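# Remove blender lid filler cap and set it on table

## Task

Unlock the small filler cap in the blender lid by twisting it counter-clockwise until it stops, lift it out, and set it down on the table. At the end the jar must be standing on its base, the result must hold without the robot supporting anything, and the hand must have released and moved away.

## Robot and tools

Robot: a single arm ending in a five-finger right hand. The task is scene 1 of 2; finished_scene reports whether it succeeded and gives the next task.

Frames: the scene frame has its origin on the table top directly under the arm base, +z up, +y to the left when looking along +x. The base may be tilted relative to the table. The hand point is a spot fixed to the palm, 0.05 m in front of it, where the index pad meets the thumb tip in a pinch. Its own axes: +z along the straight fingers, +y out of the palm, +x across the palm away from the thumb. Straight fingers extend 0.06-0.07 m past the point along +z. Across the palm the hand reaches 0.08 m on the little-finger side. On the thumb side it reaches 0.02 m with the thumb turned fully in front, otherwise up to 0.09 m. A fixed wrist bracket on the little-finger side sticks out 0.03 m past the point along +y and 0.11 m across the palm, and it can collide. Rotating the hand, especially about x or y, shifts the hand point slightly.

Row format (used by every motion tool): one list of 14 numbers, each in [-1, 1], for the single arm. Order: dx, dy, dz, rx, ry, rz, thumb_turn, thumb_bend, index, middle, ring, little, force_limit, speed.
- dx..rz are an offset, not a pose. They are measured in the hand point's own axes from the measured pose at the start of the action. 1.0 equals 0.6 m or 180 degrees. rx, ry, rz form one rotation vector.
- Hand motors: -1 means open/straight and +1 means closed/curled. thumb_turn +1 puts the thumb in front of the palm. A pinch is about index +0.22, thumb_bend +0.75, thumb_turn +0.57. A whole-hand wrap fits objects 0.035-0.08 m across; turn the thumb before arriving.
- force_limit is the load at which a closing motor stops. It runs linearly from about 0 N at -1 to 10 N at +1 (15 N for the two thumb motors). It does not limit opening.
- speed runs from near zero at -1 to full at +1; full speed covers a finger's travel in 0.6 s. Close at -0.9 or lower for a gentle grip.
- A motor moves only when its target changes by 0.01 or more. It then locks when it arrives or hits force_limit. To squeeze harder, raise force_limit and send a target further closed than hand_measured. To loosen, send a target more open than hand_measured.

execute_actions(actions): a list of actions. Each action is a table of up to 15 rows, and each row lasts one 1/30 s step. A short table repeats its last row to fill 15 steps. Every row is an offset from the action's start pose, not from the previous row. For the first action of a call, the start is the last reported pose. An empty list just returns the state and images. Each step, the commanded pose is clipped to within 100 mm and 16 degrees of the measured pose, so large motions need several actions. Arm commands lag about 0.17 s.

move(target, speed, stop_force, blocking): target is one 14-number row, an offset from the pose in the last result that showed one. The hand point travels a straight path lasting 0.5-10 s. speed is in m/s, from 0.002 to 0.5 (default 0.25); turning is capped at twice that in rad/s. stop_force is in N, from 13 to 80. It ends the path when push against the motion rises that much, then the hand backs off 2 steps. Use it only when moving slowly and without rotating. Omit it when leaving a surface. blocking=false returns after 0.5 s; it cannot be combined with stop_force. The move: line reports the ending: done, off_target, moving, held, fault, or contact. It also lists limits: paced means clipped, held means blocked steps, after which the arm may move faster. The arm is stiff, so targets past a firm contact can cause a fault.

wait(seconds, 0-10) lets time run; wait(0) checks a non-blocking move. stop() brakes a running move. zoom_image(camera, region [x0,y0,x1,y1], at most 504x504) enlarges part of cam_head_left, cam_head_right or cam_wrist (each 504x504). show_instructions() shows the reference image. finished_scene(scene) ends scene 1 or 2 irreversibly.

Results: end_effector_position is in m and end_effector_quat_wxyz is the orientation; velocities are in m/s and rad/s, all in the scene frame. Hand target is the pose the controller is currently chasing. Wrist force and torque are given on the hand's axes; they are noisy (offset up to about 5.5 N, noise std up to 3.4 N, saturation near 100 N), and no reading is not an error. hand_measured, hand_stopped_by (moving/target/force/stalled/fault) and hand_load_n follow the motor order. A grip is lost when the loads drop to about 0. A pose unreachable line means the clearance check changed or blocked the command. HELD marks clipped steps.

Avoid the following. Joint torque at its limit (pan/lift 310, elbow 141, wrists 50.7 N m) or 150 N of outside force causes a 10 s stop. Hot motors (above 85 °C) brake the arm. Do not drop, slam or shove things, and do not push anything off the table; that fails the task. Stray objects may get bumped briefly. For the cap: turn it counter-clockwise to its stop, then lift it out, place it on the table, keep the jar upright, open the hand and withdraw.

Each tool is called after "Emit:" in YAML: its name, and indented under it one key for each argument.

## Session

Emit:
execute_actions:
  actions: []

Scene clock: 0.00 s.
end_effector_position=(+0.5801, +0.0447, +0.2466) hand_measured=(-1.000, -1.000, -1.000, -1.000, -1.000, -1.000) hand_load_n=(+0.0, +0.0, +0.0, +0.0, +0.0, +0.0) hand_stopped_by=(target, target, target, target, target, target) hand_force_limit=0.00 hand_speed=-0.80 end_effector_quat_wxyz=(-0.476, +0.567, +0.654, +0.155) end_effector_velocity=(+0.001, -0.000, +0.000) end_effector_angular_velocity=(-0.001, -0.000, -0.000)
Joint positions: [-0.479 -1.046  1.838  1.751  1.116 -0.881]
Joint velocities: [-0.    -0.    -0.002  0.     0.     0.001]
Motor temperatures (°C, as the motors report them): [25 22 25 32 29 30]
Wrist force (N, on the end effector, along its own x y z axes, offset not removed): no reading
Wrist torque (N m, same axes, about the end effector's origin, offset not removed): no reading
Hand target: +0.580, +0.045, +0.247; -0.476, +0.567, +0.654, +0.155
camera_calibration (this result's frames):
cam_wrist: T_world_to_cam=[[0.87773, 0.2362, -0.416893, -0.415128], [0.0690762, -0.923345, -0.377708, 0.0941276], [-0.47415, 0.302728, -0.826763, 0.595609], [0, 0, 0, 1]] pos_world=[0.640277, 0.00465779, 0.354916]

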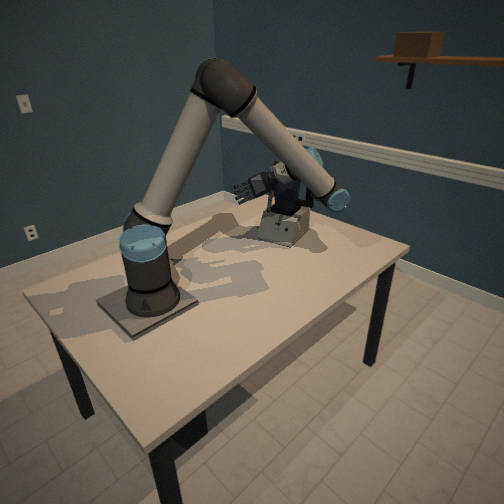

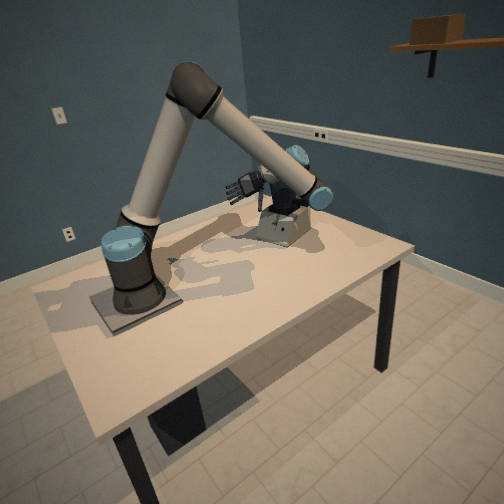

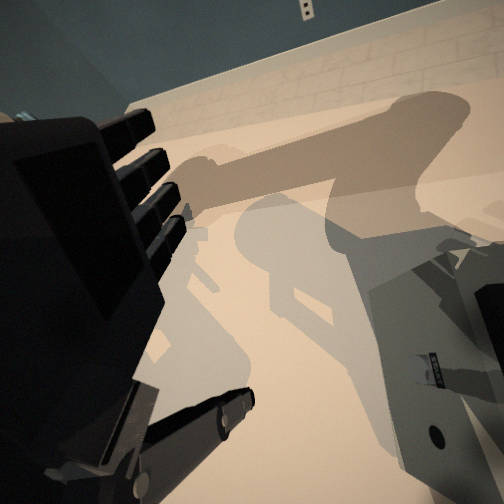

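Emit:
move:
  target: [-0.02,-0.147,-0.035,0,0,0,-1,-1,-1,-1,-1,-1,0,0]
  speed: 0.15

Emit:
move:
  target: [0.36,-0.15,-0.223,0,0,0.373,-1,-0.2,-0.35,-0.35,-1,-1,0,0]
  speed: 0.3

Emit:
move:
  target: [0.3,0.1,-0.1,0,0.482,0.277,0.9,-0.2,-0.35,-0.35,-1,-1,0,0]
  speed: 0.3

Scene clock: 6.13 s.
end_effector_position=(+0.5102, -0.0051, +0.2773) hand_measured=(-1.000, -1.000, -1.000, -1.000, -1.000, -1.000) hand_load_n=(+0.0, +0.0, +0.0, +0.0, +0.0, +0.0) hand_stopped_by=(target, target, target, target, target, target) hand_force_limit=0.00 hand_speed=0.00 end_effector_quat_wxyz=(-0.476, +0.567, +0.654, +0.155) end_effector_velocity=(-0.002, -0.001, +0.000) end_effector_angular_velocity=(+0.001, +0.001, -0.000)
Joint positions: [-0.608 -1.152  1.946  1.779  1.224 -0.958]
Joint velocities: [-0.004 -0.003  0.004  0.001  0.003 -0.002]
Motor temperatures (°C, as the motors report them): [25 22 25 32 29 30]
Wrist force (N, on the end effector, along its own x y z axes, offset not removed): [-3.0 -4.3 -0.8]
Wrist torque (N m, same axes, about the end effector's origin, offset not removed): [-0.71 0.47 -0.12]
Hand target: +0.510, -0.005, +0.277; -0.476, +0.567, +0.654, +0.155
Off the commanded pose: 0.000 m, 0 deg.
move: done
camera_calibration (this result's frames):
cam_wrist: T_world_to_cam=[[0.877673, 0.236059, -0.417092, -0.329096], [0.0690184, -0.923468, -0.377416, 0.0645451], [-0.474264, 0.302461, -0.826796, 0.602949], [0, 0, 0, 1]] pos_world=[0.570341, -0.0450774, 0.385613]

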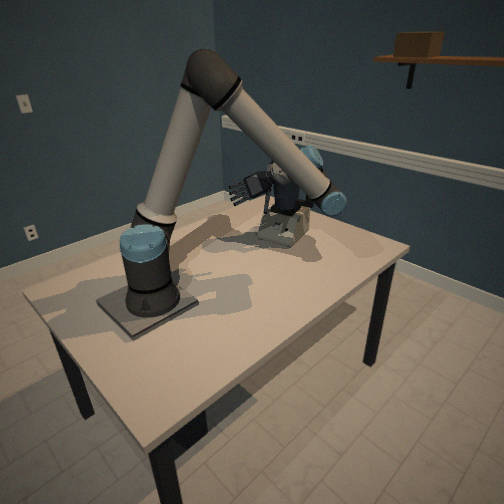

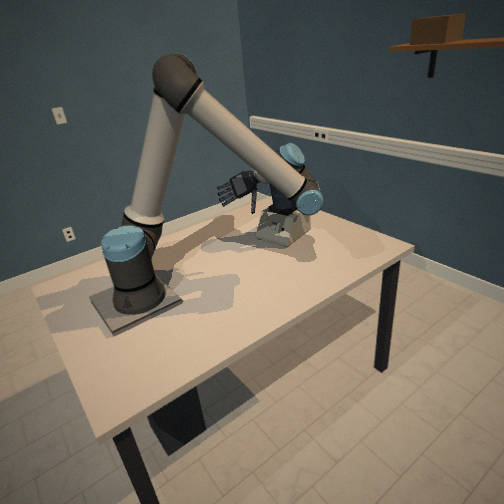

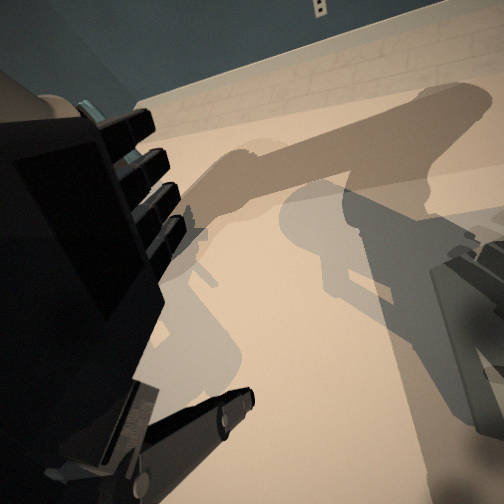

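Scene clock: 8.67 s.
end_effector_position=(+0.5114, -0.0036, +0.5465) hand_measured=(-1.000, -0.200, -0.350, -0.350, -1.000, -1.000) hand_load_n=(+0.0, +0.0, +0.0, +0.0, +0.0, +0.0) hand_stopped_by=(target, target, target, target, target, target) hand_force_limit=0.00 hand_speed=0.00 end_effector_quat_wxyz=(-0.482, +0.834, +0.232, -0.134) end_effector_velocity=(+0.001, -0.000, +0.002) end_effector_angular_velocity=(-0.005, +0.007, -0.004)
Joint positions: [-0.492 -1.319  1.609  2.257  1.127  0.281]
Joint velocities: [ 0.001  0.001 -0.005  0.003  0.     0.011]
Motor temperatures (°C, as the motors report them): [25 22 25 32 29 30]
Wrist force (N, on the end effector, along its own x y z axes, offset not removed): [-0.3 -0.8 -1.3]
Wrist torque (N m, same axes, about the end effector's origin, offset not removed): [-0.21 -0.06 0.07]
Hand target: +0.511, -0.004, +0.547; -0.482, +0.834, +0.231, -0.134
Off the commanded pose: 0.001 m, 0 deg.
move: done
camera_calibration (this result's frames):
cam_wrist: T_world_to_cam=[[0.167774, -0.48709, -0.857085, 0.382698], [-0.512218, -0.785912, 0.346376, 0.0696516], [-0.842309, 0.380901, -0.381352, 0.770722], [0, 0, 0, 1]] pos_world=[0.620657, -0.0524204, 0.597796]

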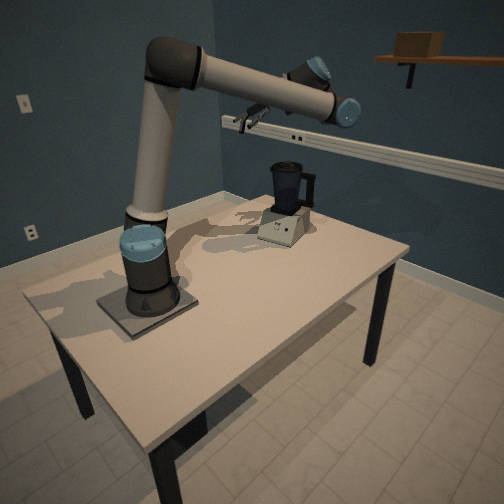

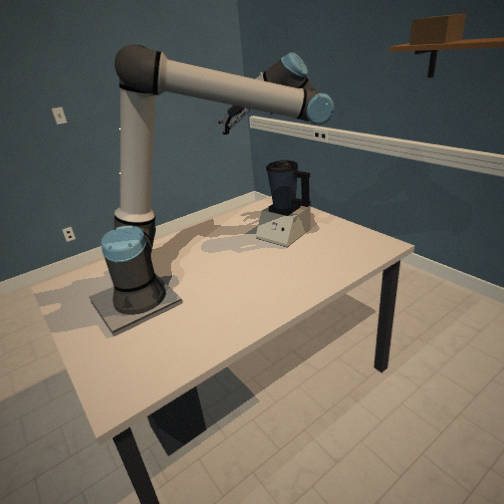

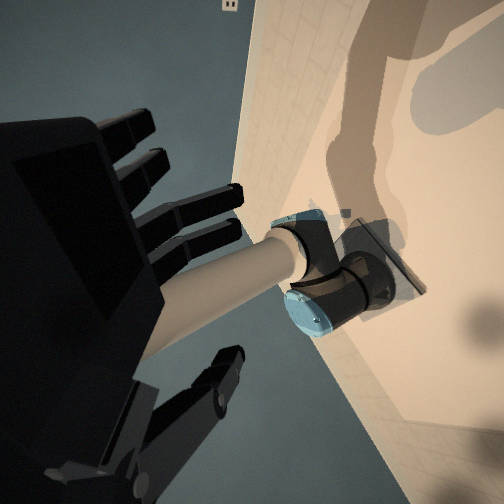

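Scene clock: 12.17 s.
end_effector_position=(+0.7078, +0.0188, +0.5246) hand_measured=(+0.900, -0.200, -0.350, -0.350, -1.000, -1.000) hand_load_n=(+0.0, +0.0, +0.0, +0.0, +0.0, +0.0) hand_stopped_by=(target, target, target, target, target, target) hand_force_limit=0.00 hand_speed=0.00 end_effector_quat_wxyz=(-0.412, +0.714, -0.489, +0.284) end_effector_velocity=(+0.001, -0.000, +0.001) end_effector_angular_velocity=(-0.004, -0.002, -0.012)
Joint positions: [-0.464 -1.554  1.581  0.683  0.865  2.622]
Joint velocities: [ 0.004 -0.003  0.    -0.008  0.013  0.011]
Motor temperatures (°C, as the motors report them): [25 22 25 32 29 30]
Wrist force (N, on the end effector, along its own x y z axes, offset not removed): [-2.1 -4.4 -1.2]
Wrist torque (N m, same axes, about the end effector's origin, offset not removed): [-0.69 0.29 -0.09]
Hand target: +0.708, +0.019, +0.525; -0.412, +0.714, -0.489, +0.284
Off the commanded pose: 0.000 m, 0 deg.
move: done
camera_calibration (this result's frames):
cam_wrist: T_world_to_cam=[[-0.507349, -0.0828445, -0.857749, 0.812422], [-0.686576, 0.640394, 0.34425, 0.293112], [0.520779, 0.763565, -0.381782, -0.0524612], [0, 0, 0, 1]] pos_world=[0.640746, -0.0803453, 0.575921]

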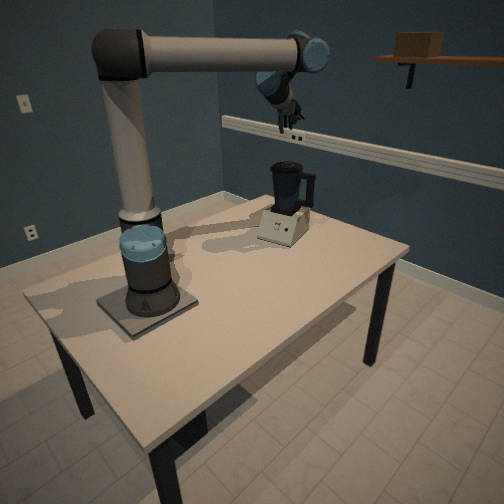

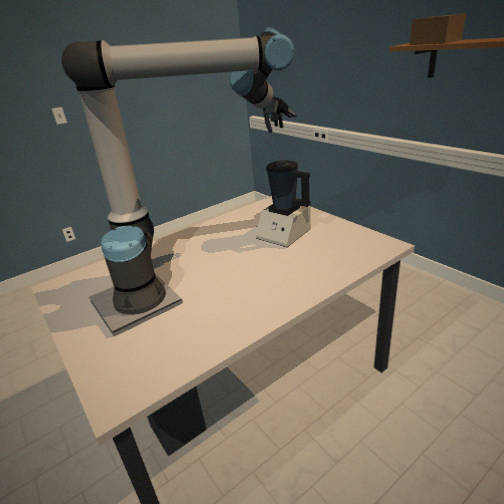

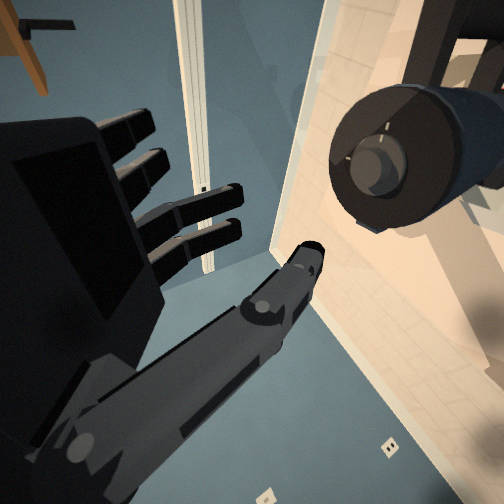

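Emit:
move:
  target: [-0.015,0.121,0.173,0,0,0,0.9,-0.2,-0.35,-0.35,-1,-1,0,0]
  speed: 0.15

Emit:
zoom_image:
  camera: "cam_wrist"
  region: [210, 110, 410, 310]

Scene clock: 16.97 s.
end_effector_position=(+0.7544, +0.0464, +0.4100) hand_measured=(+0.900, -0.200, -0.350, -0.350, -1.000, -1.000) hand_load_n=(+0.0, +0.0, +0.0, +0.0, +0.0, +0.0) hand_stopped_by=(target, target, target, target, target, target) hand_force_limit=0.00 hand_speed=0.00 end_effector_quat_wxyz=(-0.412, +0.714, -0.489, +0.284) end_effector_velocity=(+0.001, +0.000, -0.001) end_effector_angular_velocity=(-0.000, -0.000, -0.001)
Joint positions: [-0.38  -1.463  1.68   0.45   0.93   2.691]
Joint velocities: [ 0.001  0.002  0.001 -0.004  0.002  0.002]
Motor temperatures (°C, as the motors report them): [25 22 25 32 29 30]
Wrist force (N, on the end effector, along its own x y z axes, offset not removed): [-0.4 -1.9 0.3]
Wrist torque (N m, same axes, about the end effector's origin, offset not removed): [-0.36 -0.08 0.18]
Hand target: +0.755, +0.046, +0.410; -0.412, +0.714, -0.489, +0.284
Off the commanded pose: 0.000 m, 0 deg.
move: done
camera_calibration (this result's frames):
cam_wrist: T_world_to_cam=[[-0.507332, -0.082718, -0.857771, 0.740152], [-0.68661, 0.640303, 0.344352, 0.346924], [0.520749, 0.763656, -0.381642, -0.141589], [0, 0, 0, 1]] pos_world=[0.687437, -0.0527873, 0.461381]

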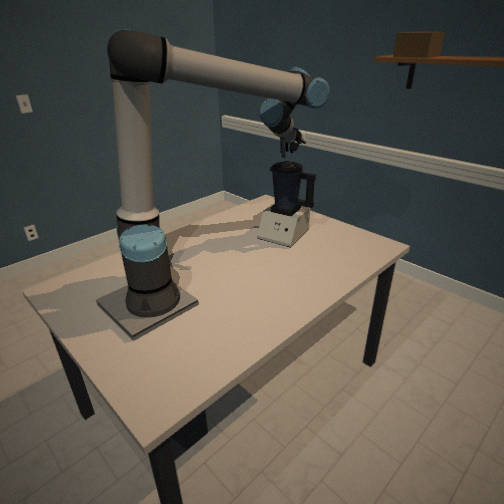

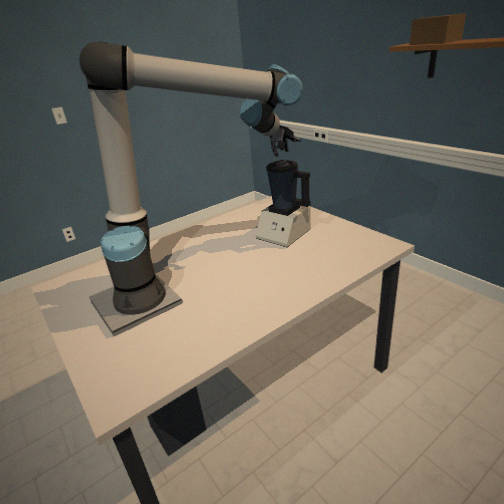

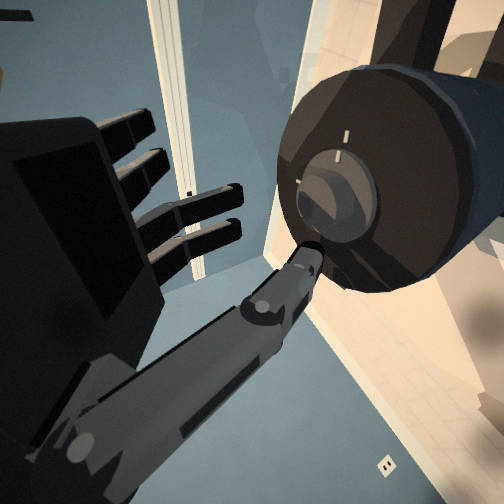

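Region (210, 110, 410, 310) of cam_wrist's 504x504 image, scaled by 2.520, with more detail than that image has.

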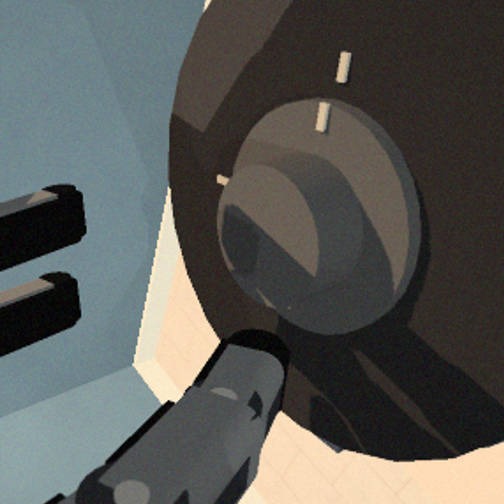

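Emit:
move:
  target: [0.003,0.056,0.0325,0,0,0,0.9,-0.4,-0.42,-0.42,-1,-1,0,0]
  speed: 0.015
  stop_force: 14

Emit:
move:
  target: [0,0,0,0,0,0,0.9,0.5,0.1,0.1,-1,-1,-0.6,-0.7]

Emit:
zoom_image:
  camera: "cam_wrist"
  region: [180, 130, 380, 330]

Scene clock: 24.20 s.
end_effector_position=(+0.7552, +0.0447, +0.3714) hand_measured=(+0.900, -0.400, -0.420, -0.420, -1.000, -1.000) hand_load_n=(+0.0, +0.0, +0.0, +0.0, +0.0, +0.0) hand_stopped_by=(target, target, target, target, target, target) hand_force_limit=0.00 hand_speed=0.00 end_effector_quat_wxyz=(-0.412, +0.714, -0.489, +0.284) end_effector_velocity=(-0.000, +0.000, -0.002) end_effector_angular_velocity=(+0.000, -0.000, +0.001)
Joint positions: [-0.382 -1.445  1.73   0.384  0.928  2.689]
Joint velocities: [-0.     0.001  0.003 -0.004 -0.001 -0.001]
Motor temperatures (°C, as the motors report them): [25 22 25 32 29 30]
Wrist force (N, on the end effector, along its own x y z axes, offset not removed): [-1.3 -2.0 0.1]
Wrist torque (N m, same axes, about the end effector's origin, offset not removed): [-0.38 0.12 0.10]
Hand target: +0.755, +0.045, +0.371; -0.412, +0.714, -0.489, +0.284
Off the commanded pose: 0.000 m, 0 deg.
move: done
camera_calibration (this result's frames):
cam_wrist: T_world_to_cam=[[-0.507344, -0.0827253, -0.857764, 0.707269], [-0.686608, 0.640303, 0.344357, 0.361771], [0.520742, 0.763655, -0.381654, -0.155432], [0, 0, 0, 1]] pos_world=[0.688164, -0.0544375, 0.42277]

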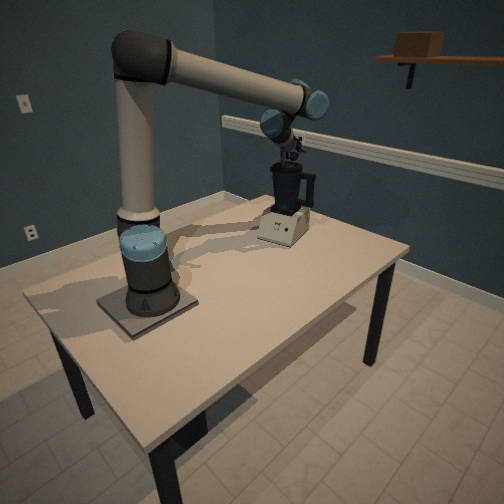

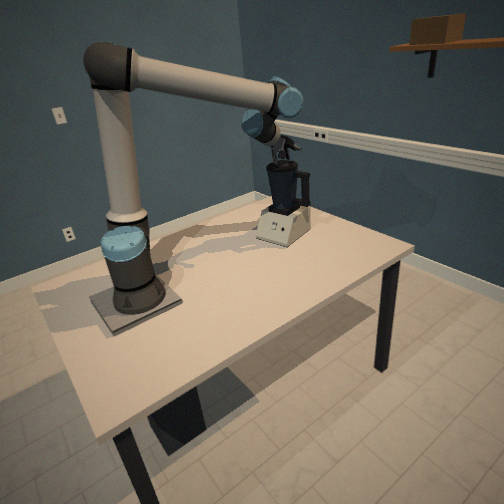

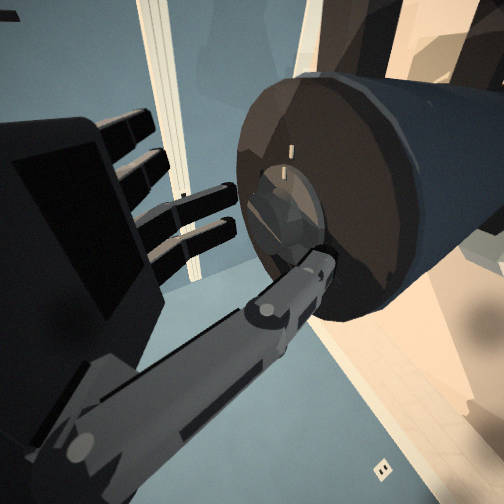

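Scene clock: 25.30 s.
end_effector_position=(+0.7552, +0.0447, +0.3714) hand_measured=(+0.900, -0.146, -0.006, -0.040, -1.000, -1.000) hand_load_n=(+0.0, +4.5, +4.5, +2.5, +0.0, +0.0) hand_stopped_by=(target, force, force, force, target, target) hand_force_limit=-0.60 hand_speed=-0.70 end_effector_quat_wxyz=(-0.412, +0.714, -0.489, +0.284) end_effector_velocity=(+0.000, -0.000, +0.000) end_effector_angular_velocity=(-0.000, -0.001, -0.000)
Joint positions: [-0.382 -1.445  1.73   0.384  0.928  2.689]
Joint velocities: [ 0.    -0.    -0.001 -0.     0.     0.   ]
Motor temperatures (°C, as the motors report them): [25 22 25 32 29 30]
Wrist force (N, on the end effector, along its own x y z axes, offset not removed): [-2.1 -1.2 -0.5]
Wrist torque (N m, same axes, about the end effector's origin, offset not removed): [-0.03 0.19 0.09]
Hand target: +0.755, +0.045, +0.371; -0.412, +0.714, -0.489, +0.284
Off the commanded pose: 0.000 m, 0 deg.
move: done
camera_calibration (this result's frames):
cam_wrist: T_world_to_cam=[[-0.507374, -0.0827088, -0.857747, 0.707264], [-0.6866, 0.640291, 0.344397, 0.361762], [0.520723, 0.763667, -0.381655, -0.155428], [0, 0, 0, 1]] pos_world=[0.688168, -0.0544404, 0.422745]

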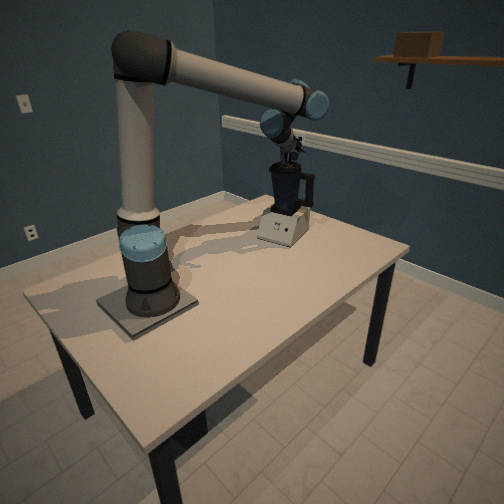

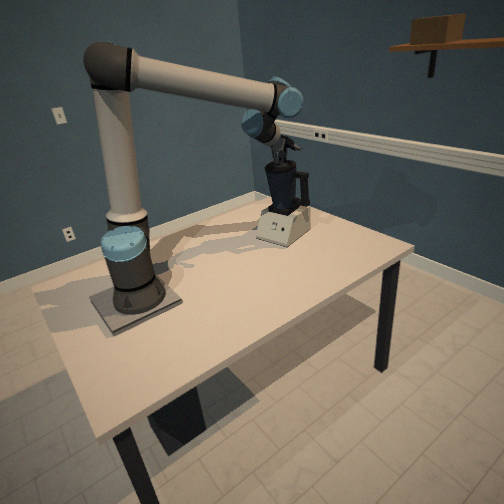

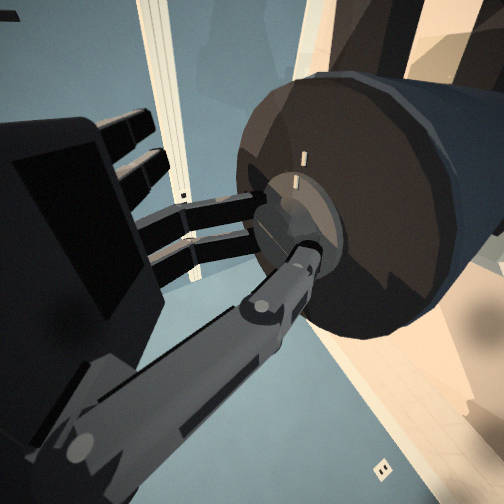

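Region (180, 130, 380, 330) of cam_wrist's 504x504 image, scaled by 2.520, with more detail than that image has.

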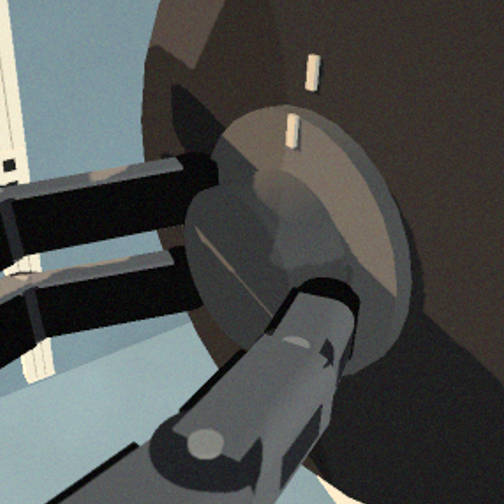

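Emit:
execute_actions:
  actions:
    - [[0,0,0,0,0,0,0.9,-0.3,-0.4,-0.4,-1,-1,-0.6,-0.5]]
    - [[0,0.0015,0.014,0,0,0,0.9,-0.3,-0.4,-0.4,-1,-1,-0.6,-0.5]]
    - [[0,0,0,0,0,0,0.9,-0.05,-0.15,-0.17,-1,-1,-0.7,-0.6]]

Emit:
move:
  target: [0,0,0,0,0,0,0.9,0.7,0.3,0.3,-1,-1,0.8,-0.85]

Scene clock: 30.13 s.
end_effector_position=(+0.7615, +0.0471, +0.3666) hand_measured=(+0.900, -0.132, -0.150, -0.170, -1.000, -1.000) hand_load_n=(+0.0, +0.0, +0.0, +0.0, +0.0, +0.0) hand_stopped_by=(target, moving, moving, moving, target, target) hand_force_limit=-0.70 hand_speed=-0.60 end_effector_quat_wxyz=(-0.412, +0.714, -0.489, +0.284) end_effector_velocity=(-0.000, +0.000, -0.000) end_effector_angular_velocity=(-0.000, +0.001, +0.000)
Joint positions: [-0.374 -1.434  1.725  0.373  0.935  2.695]
Joint velocities: [ 0.     0.     0.001  0.     0.    -0.001]
Motor temperatures (°C, as the motors report them): [25 22 25 32 29 30]
Wrist force (N, on the end effector, along its own x y z axes, offset not removed): [-2.5 -4.1 -0.7]
Wrist torque (N m, same axes, about the end effector's origin, offset not removed): [-0.65 0.28 -0.04]
Hand target: +0.761, +0.047, +0.367; -0.412, +0.714, -0.489, +0.284
Off the commanded pose: 0.000 m, 0 deg.
Step readings (end_effector_position; steps 1 to 15: 1st action; 16 to 30: 2nd action; 31 to 45: 3rd action):
0: (+0.7552, +0.0447, +0.3714)
1: (+0.7552, +0.0447, +0.3714)
2: (+0.7552, +0.0447, +0.3714)
4: (+0.7552, +0.0447, +0.3714)
8: (+0.7552, +0.0447, +0.3714)
15: (+0.7552, +0.0447, +0.3714)
16: (+0.7553, +0.0448, +0.3714)
17: (+0.7562, +0.0451, +0.3707)
19: (+0.7585, +0.0459, +0.3689)
23: (+0.7606, +0.0467, +0.3672)
30: (+0.7614, +0.0471, +0.3666)
31: (+0.7615, +0.0471, +0.3666)
32: (+0.7615, +0.0471, +0.3666)
34: (+0.7615, +0.0471, +0.3666)
38: (+0.7615, +0.0471, +0.3666)
45: end_effector_position above
camera_calibration (this result's frames):
cam_wrist: T_world_to_cam=[[-0.507295, -0.0827055, -0.857795, 0.706449], [-0.686607, 0.640325, 0.344318, 0.366251], [0.520791, 0.763638, -0.38162, -0.162447], [0, 0, 0, 1]] pos_world=[0.694449, -0.0520417, 0.417888]

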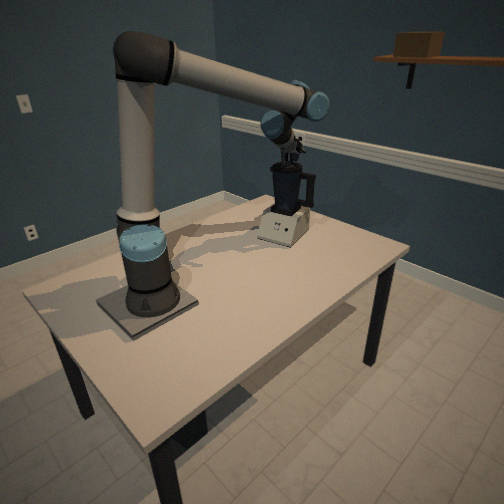

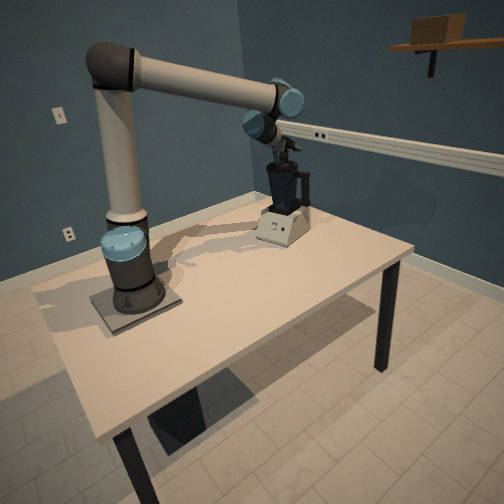

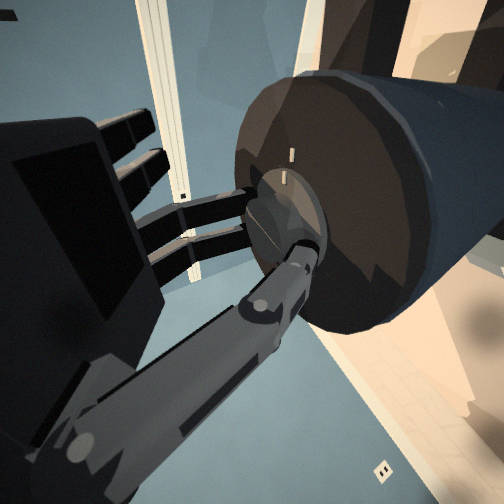

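Scene clock: 31.23 s.
end_effector_position=(+0.7615, +0.0471, +0.3666) hand_measured=(+0.900, -0.004, -0.022, -0.068, -1.000, -1.000) hand_load_n=(+0.5, +12.5, +12.0, +10.5, +0.0, +0.0) hand_stopped_by=(target, force, force, force, target, target) hand_force_limit=0.80 hand_speed=-0.85 end_effector_quat_wxyz=(-0.412, +0.714, -0.489, +0.284) end_effector_velocity=(-0.000, +0.000, -0.000) end_effector_angular_velocity=(-0.000, +0.000, +0.000)
Joint positions: [-0.374 -1.434  1.725  0.373  0.935  2.695]
Joint velocities: [-0.    -0.     0.001 -0.    -0.    -0.001]
Motor temperatures (°C, as the motors report them): [25 22 25 32 29 30]
Wrist force (N, on the end effector, along its own x y z axes, offset not removed): [-4.1 -20.2 -1.6]
Wrist torque (N m, same axes, about the end effector's origin, offset not removed): [0.29 0.33 -0.42]
Hand target: +0.761, +0.047, +0.367; -0.412, +0.714, -0.489, +0.284
Off the commanded pose: 0.000 m, 0 deg.
move: done
camera_calibration (this result's frames):
cam_wrist: T_world_to_cam=[[-0.507261, -0.0827193, -0.857813, 0.706457], [-0.68662, 0.640331, 0.34428, 0.366283], [0.520806, 0.763632, -0.381612, -0.162456], [0, 0, 0, 1]] pos_world=[0.694463, -0.0520478, 0.417909]

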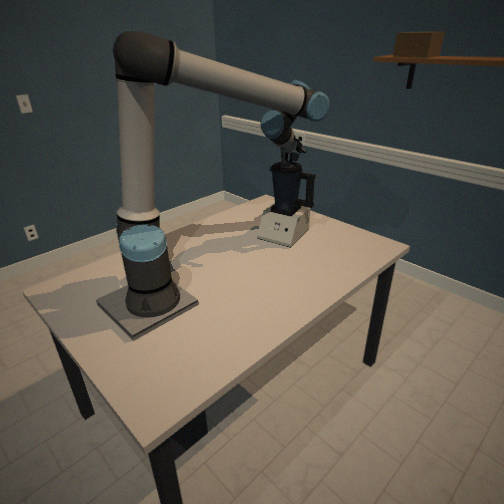

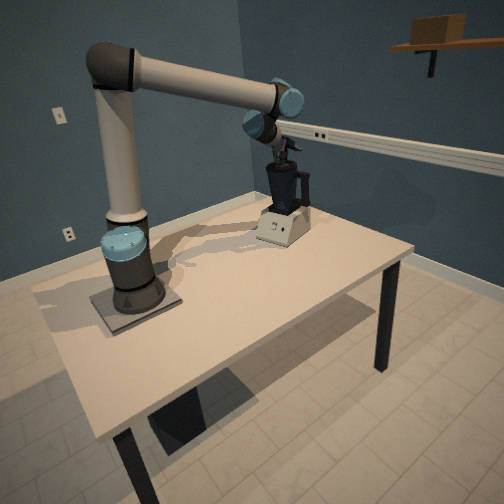

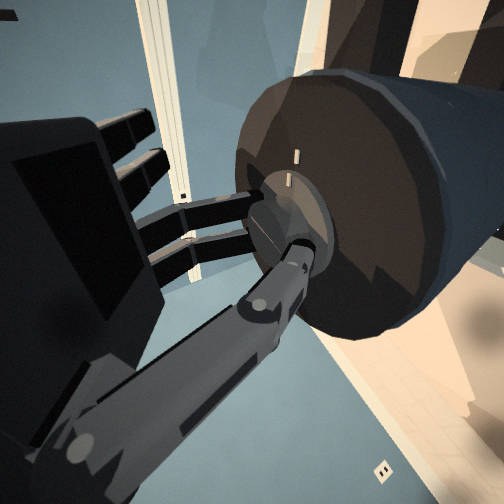

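Emit:
move:
  target: [0.0035,0.001,-0.003,0,-0.2166,-0.1245,0.9,0.7,0.3,0.3,-1,-1,0.8,-0.85]
  speed: 0.13

Emit:
move:
  target: [0.0035,0.004,-0.007,0,-0.2166,-0.1245,0.9,0.7,0.3,0.3,-1,-1,0.8,-0.85]
  speed: 0.13

Scene clock: 37.33 s.
end_effector_position=(+0.7606, +0.0445, +0.3668) hand_measured=(+0.900, -0.004, -0.022, -0.068, -1.000, -1.000) hand_load_n=(+4.0, +12.5, +11.5, +4.5, +0.0, +0.0) hand_stopped_by=(target, force, force, force, target, target) hand_force_limit=0.80 hand_speed=-0.85 end_effector_quat_wxyz=(-0.489, +0.847, -0.180, +0.105) end_effector_velocity=(+0.000, -0.000, +0.000) end_effector_angular_velocity=(+0.000, -0.001, +0.015)
Joint positions: [-0.437 -1.093  1.45   1.262  0.526  1.504]
Joint velocities: [ 0.001  0.006 -0.004  0.022  0.    -0.028]
Motor temperatures (°C, as the motors report them): [25 22 25 32 29 30]
Wrist force (N, on the end effector, along its own x y z axes, offset not removed): [0.8 -2.0 -2.5]
Wrist torque (N m, same axes, about the end effector's origin, offset not removed): [-0.73 0.12 0.30]
Hand target: +0.761, +0.045, +0.367; -0.489, +0.847, -0.179, +0.105
Off the commanded pose: 0.000 m, 0 deg.
move: done
camera_calibration (this result's frames):
cam_wrist: T_world_to_cam=[[-0.301781, -0.41655, -0.857563, 0.56442], [-0.938234, -0.0299224, 0.344704, 0.588314], [-0.169247, 0.90862, -0.381791, 0.358525], [0, 0, 0, 1]] pos_world=[0.782987, -0.0730504, 0.418113]

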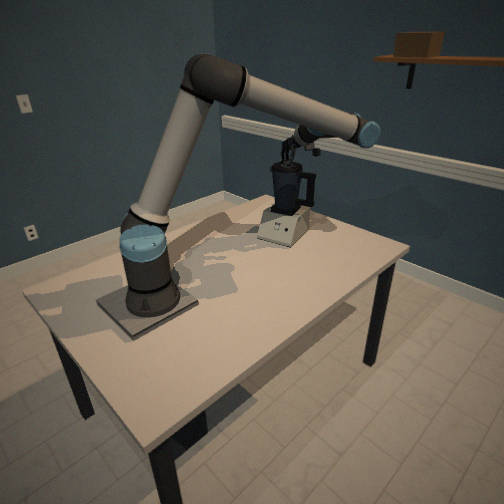

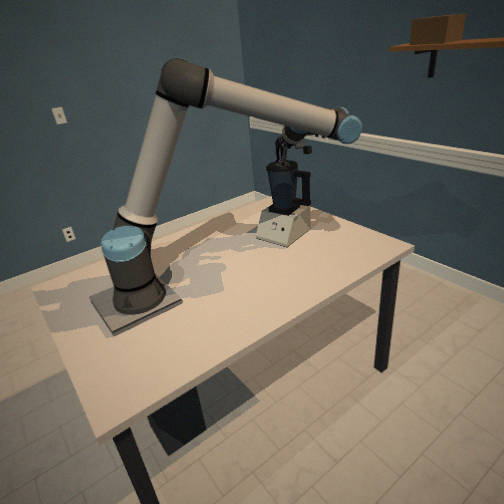

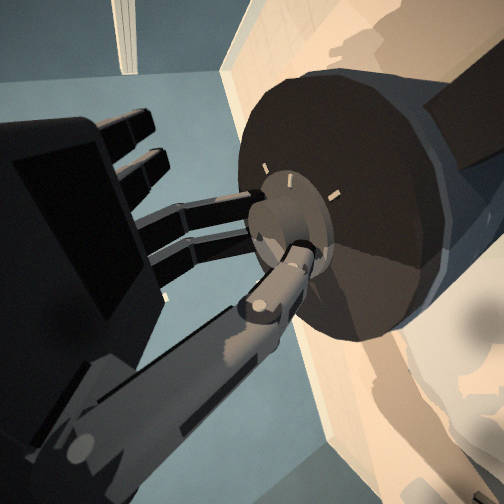

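Scene clock: 40.77 s.
end_effector_position=(+0.7605, +0.0394, +0.3666) hand_measured=(+0.900, -0.004, -0.022, -0.066, -1.000, -1.000) hand_load_n=(+8.0, +11.0, +12.0, +3.5, +0.0, +0.0) hand_stopped_by=(target, force, force, force, target, target) hand_force_limit=0.80 hand_speed=-0.85 end_effector_quat_wxyz=(-0.492, +0.852, +0.157, -0.090) end_effector_velocity=(-0.000, +0.000, -0.000) end_effector_angular_velocity=(+0.001, +0.001, +0.013)
Joint positions: [-0.342 -0.866  1.233  2.047  0.864  0.52 ]
Joint velocities: [ 0.002  0.003 -0.003  0.007  0.008 -0.01 ]
Motor temperatures (°C, as the motors report them): [25 22 25 32 29 30]
Wrist force (N, on the end effector, along its own x y z axes, offset not removed): [-6.5 -9.1 -15.8]
Wrist torque (N m, same axes, about the end effector's origin, offset not removed): [-0.93 0.66 0.12]
Hand target: +0.761, +0.039, +0.367; -0.492, +0.851, +0.157, -0.090
Off the commanded pose: 0.000 m, 0 deg.
move: done
camera_calibration (this result's frames):
cam_wrist: T_world_to_cam=[[0.0793095, -0.508731, -0.857264, 0.275823], [-0.643835, -0.682686, 0.345566, 0.389642], [-0.761043, 0.52453, -0.381683, 0.828272], [0, 0, 0, 1]] pos_world=[0.85934, -0.0281313, 0.417944]

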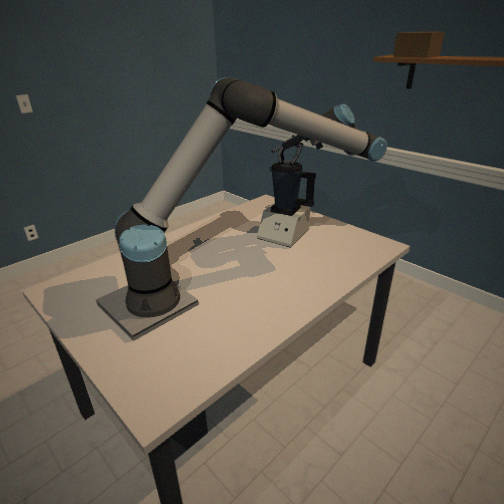

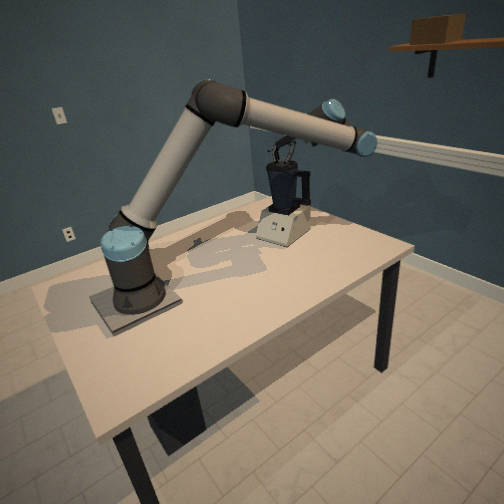

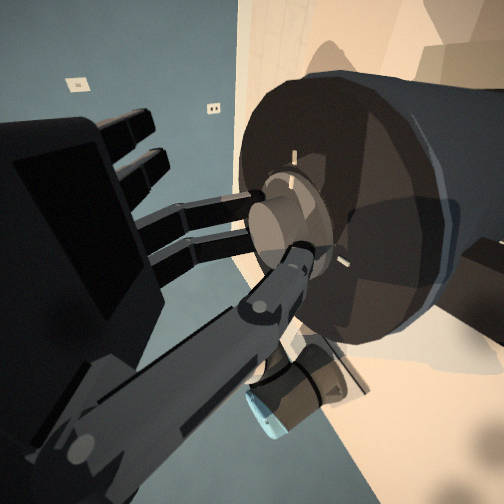

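Emit:
move:
  target: [-0.002,0.002,-0.006,0,-0.067,-0.039,0.9,0.7,0.3,0.35,-1,-1,0.8,-0.85]
  speed: 0.08

Emit:
move:
  target: [0,-0.0145,-0.0083,0,0,0,0.9,0.7,0.3,0.35,-1,-1,0.8,-0.85]
  speed: 0.01

Scene clock: 45.37 s.
end_effector_position=(+0.7607, +0.0355, +0.3673) hand_measured=(+0.900, -0.006, -0.022, -0.054, -1.000, -1.000) hand_load_n=(+13.5, +14.5, +7.0, +8.5, +0.0, +0.0) hand_stopped_by=(target, force, force, force, target, target) hand_force_limit=0.80 hand_speed=-0.85 end_effector_quat_wxyz=(-0.478, +0.826, +0.259, -0.148) end_effector_velocity=(-0.000, -0.000, -0.000) end_effector_angular_velocity=(+0.000, +0.001, +0.011)
Joint positions: [-0.299 -0.816  1.157  2.165  1.02   0.365]
Joint velocities: [ 0.002  0.002 -0.002  0.005  0.008 -0.006]
Motor temperatures (°C, as the motors report them): [25 22 25 32 29 30]
Wrist force (N, on the end effector, along its own x y z axes, offset not removed): [-4.5 -5.4 -5.4]
Wrist torque (N m, same axes, about the end effector's origin, offset not removed): [-0.68 0.51 0.20]
Hand target: +0.761, +0.036, +0.367; -0.478, +0.826, +0.259, -0.149
Off the commanded pose: 0.000 m, 0 deg.
move: done
camera_calibration (this result's frames):
cam_wrist: T_world_to_cam=[[0.199845, -0.474386, -0.857333, 0.181584], [-0.461561, -0.8174, 0.344701, 0.253334], [-0.864305, 0.326824, -0.382311, 0.916492], [0, 0, 0, 1]] pos_world=[0.872769, -0.00631557, 0.418739]

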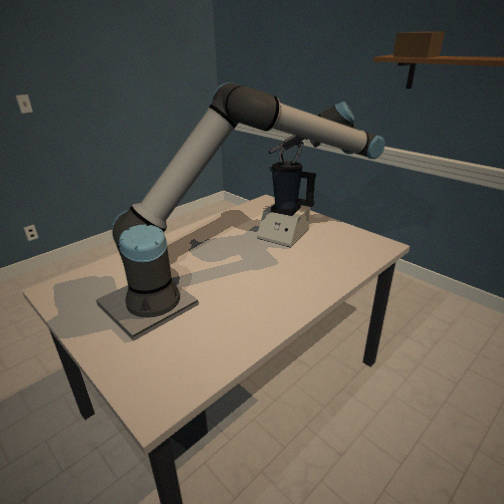

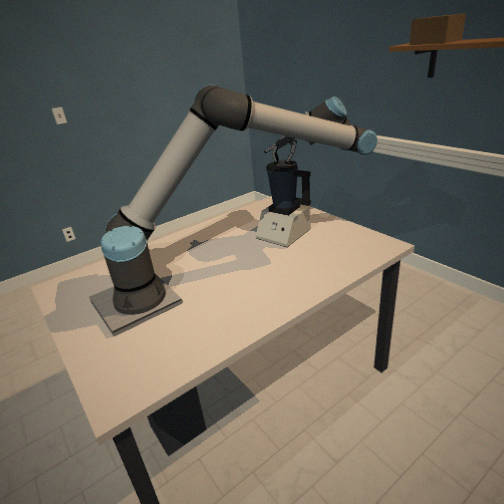

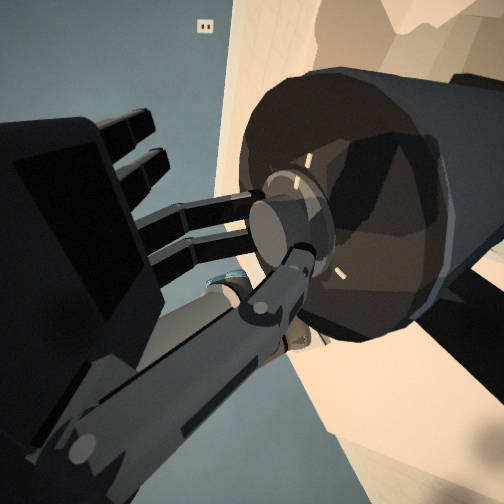

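Scene clock: 46.60 s.
end_effector_position=(+0.7607, +0.0356, +0.3771) hand_measured=(+0.900, -0.006, -0.022, -0.054, -1.000, -1.000) hand_load_n=(+6.5, +16.0, +4.0, +10.0, +0.0, +0.0) hand_stopped_by=(target, force, force, force, target, target) hand_force_limit=0.80 hand_speed=-0.85 end_effector_quat_wxyz=(-0.478, +0.826, +0.259, -0.148) end_effector_velocity=(+0.000, -0.000, +0.002) end_effector_angular_velocity=(-0.001, +0.000, -0.000)
Joint positions: [-0.299 -0.822  1.149  2.178  1.02   0.365]
Joint velocities: [-0.    -0.001 -0.002  0.003  0.     0.001]
Motor temperatures (°C, as the motors report them): [25 22 25 32 29 30]
Wrist force (N, on the end effector, along its own x y z axes, offset not removed): [-2.8 3.6 -0.6]
Wrist torque (N m, same axes, about the end effector's origin, offset not removed): [-0.25 0.54 0.12]
Hand target: +0.761, +0.036, +0.377; -0.478, +0.826, +0.259, -0.148
Off the commanded pose: 0.000 m, 0 deg.
move: done
camera_calibration (this result's frames):
cam_wrist: T_world_to_cam=[[0.199847, -0.474388, -0.857332, 0.190002], [-0.461567, -0.817398, 0.344698, 0.249974], [-0.864302, 0.326829, -0.382316, 0.920222], [0, 0, 0, 1]] pos_world=[0.872758, -0.00629235, 0.428545]

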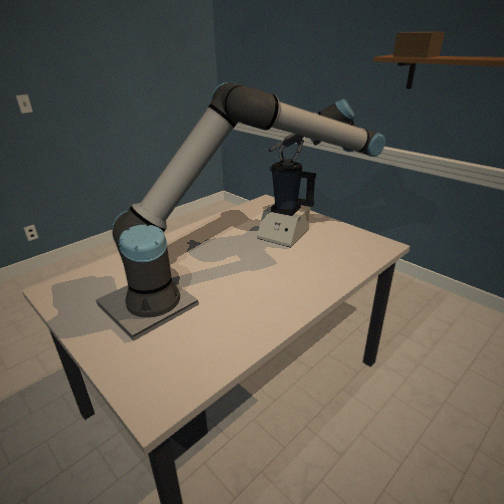

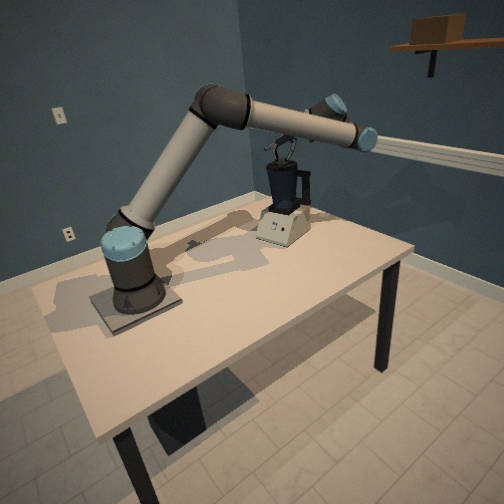

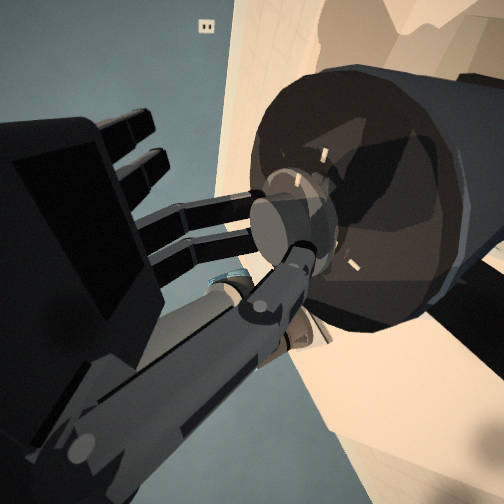

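Emit:
move:
  target: [0,-0.09,-0.052,0,0.005,0.003,0.9,0.7,0.3,0.35,-1,-1,0.8,-0.85]
  speed: 0.04

Scene clock: 50.40 s.
end_effector_position=(+0.7608, +0.0355, +0.4393) hand_measured=(+0.900, -0.006, -0.022, -0.054, -1.000, -1.000) hand_load_n=(+1.0, +13.5, +4.0, +12.0, +0.0, +0.0) hand_stopped_by=(target, force, force, force, target, target) hand_force_limit=0.80 hand_speed=-0.85 end_effector_quat_wxyz=(-0.479, +0.829, +0.251, -0.144) end_effector_velocity=(+0.000, +0.000, +0.002) end_effector_angular_velocity=(+0.001, +0.001, -0.002)
Joint positions: [-0.302 -0.857  1.097  2.26   1.008  0.376]
Joint velocities: [-0.    -0.001 -0.002  0.003 -0.002  0.001]
Motor temperatures (°C, as the motors report them): [25 22 25 32 29 30]
Wrist force (N, on the end effector, along its own x y z axes, offset not removed): [-1.7 0.0 -1.5]
Wrist torque (N m, same axes, about the end effector's origin, offset not removed): [0.12 0.30 0.07]
Hand target: +0.761, +0.035, +0.439; -0.479, +0.829, +0.251, -0.144
Off the commanded pose: 0.000 m, 0 deg.
move: done
camera_calibration (this result's frames):
cam_wrist: T_world_to_cam=[[0.190922, -0.4781, -0.857303, 0.250117], [-0.476312, -0.808781, 0.344965, 0.239319], [-0.858298, 0.342483, -0.382139, 0.938881], [0, 0, 0, 1]] pos_world=[0.872077, -0.00841268, 0.490653]

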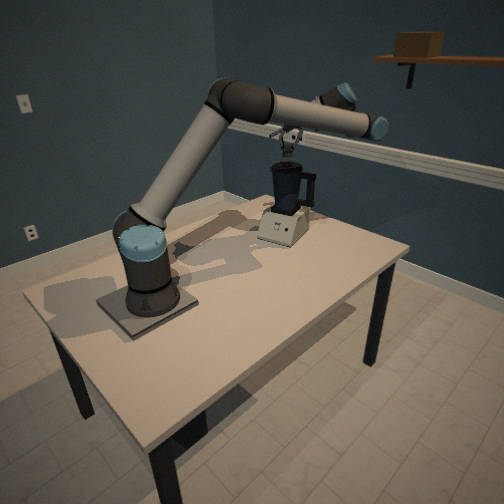

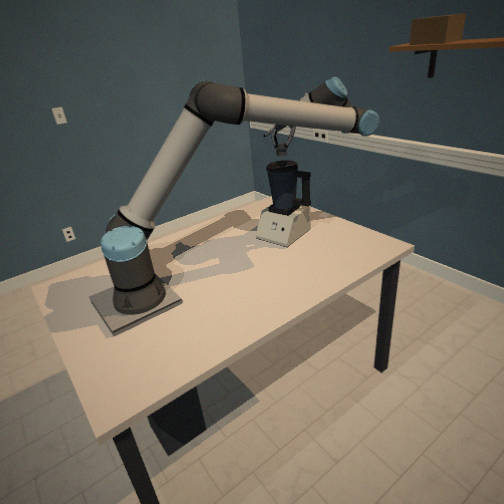

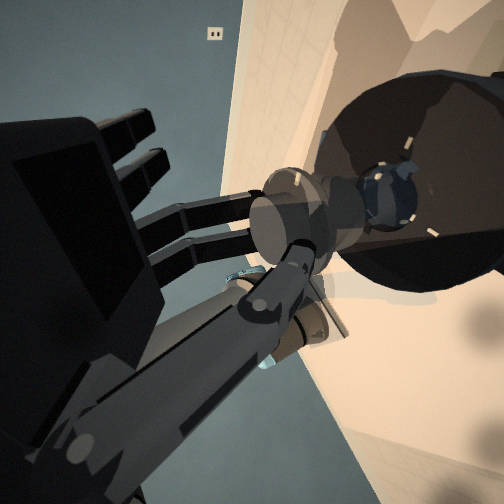

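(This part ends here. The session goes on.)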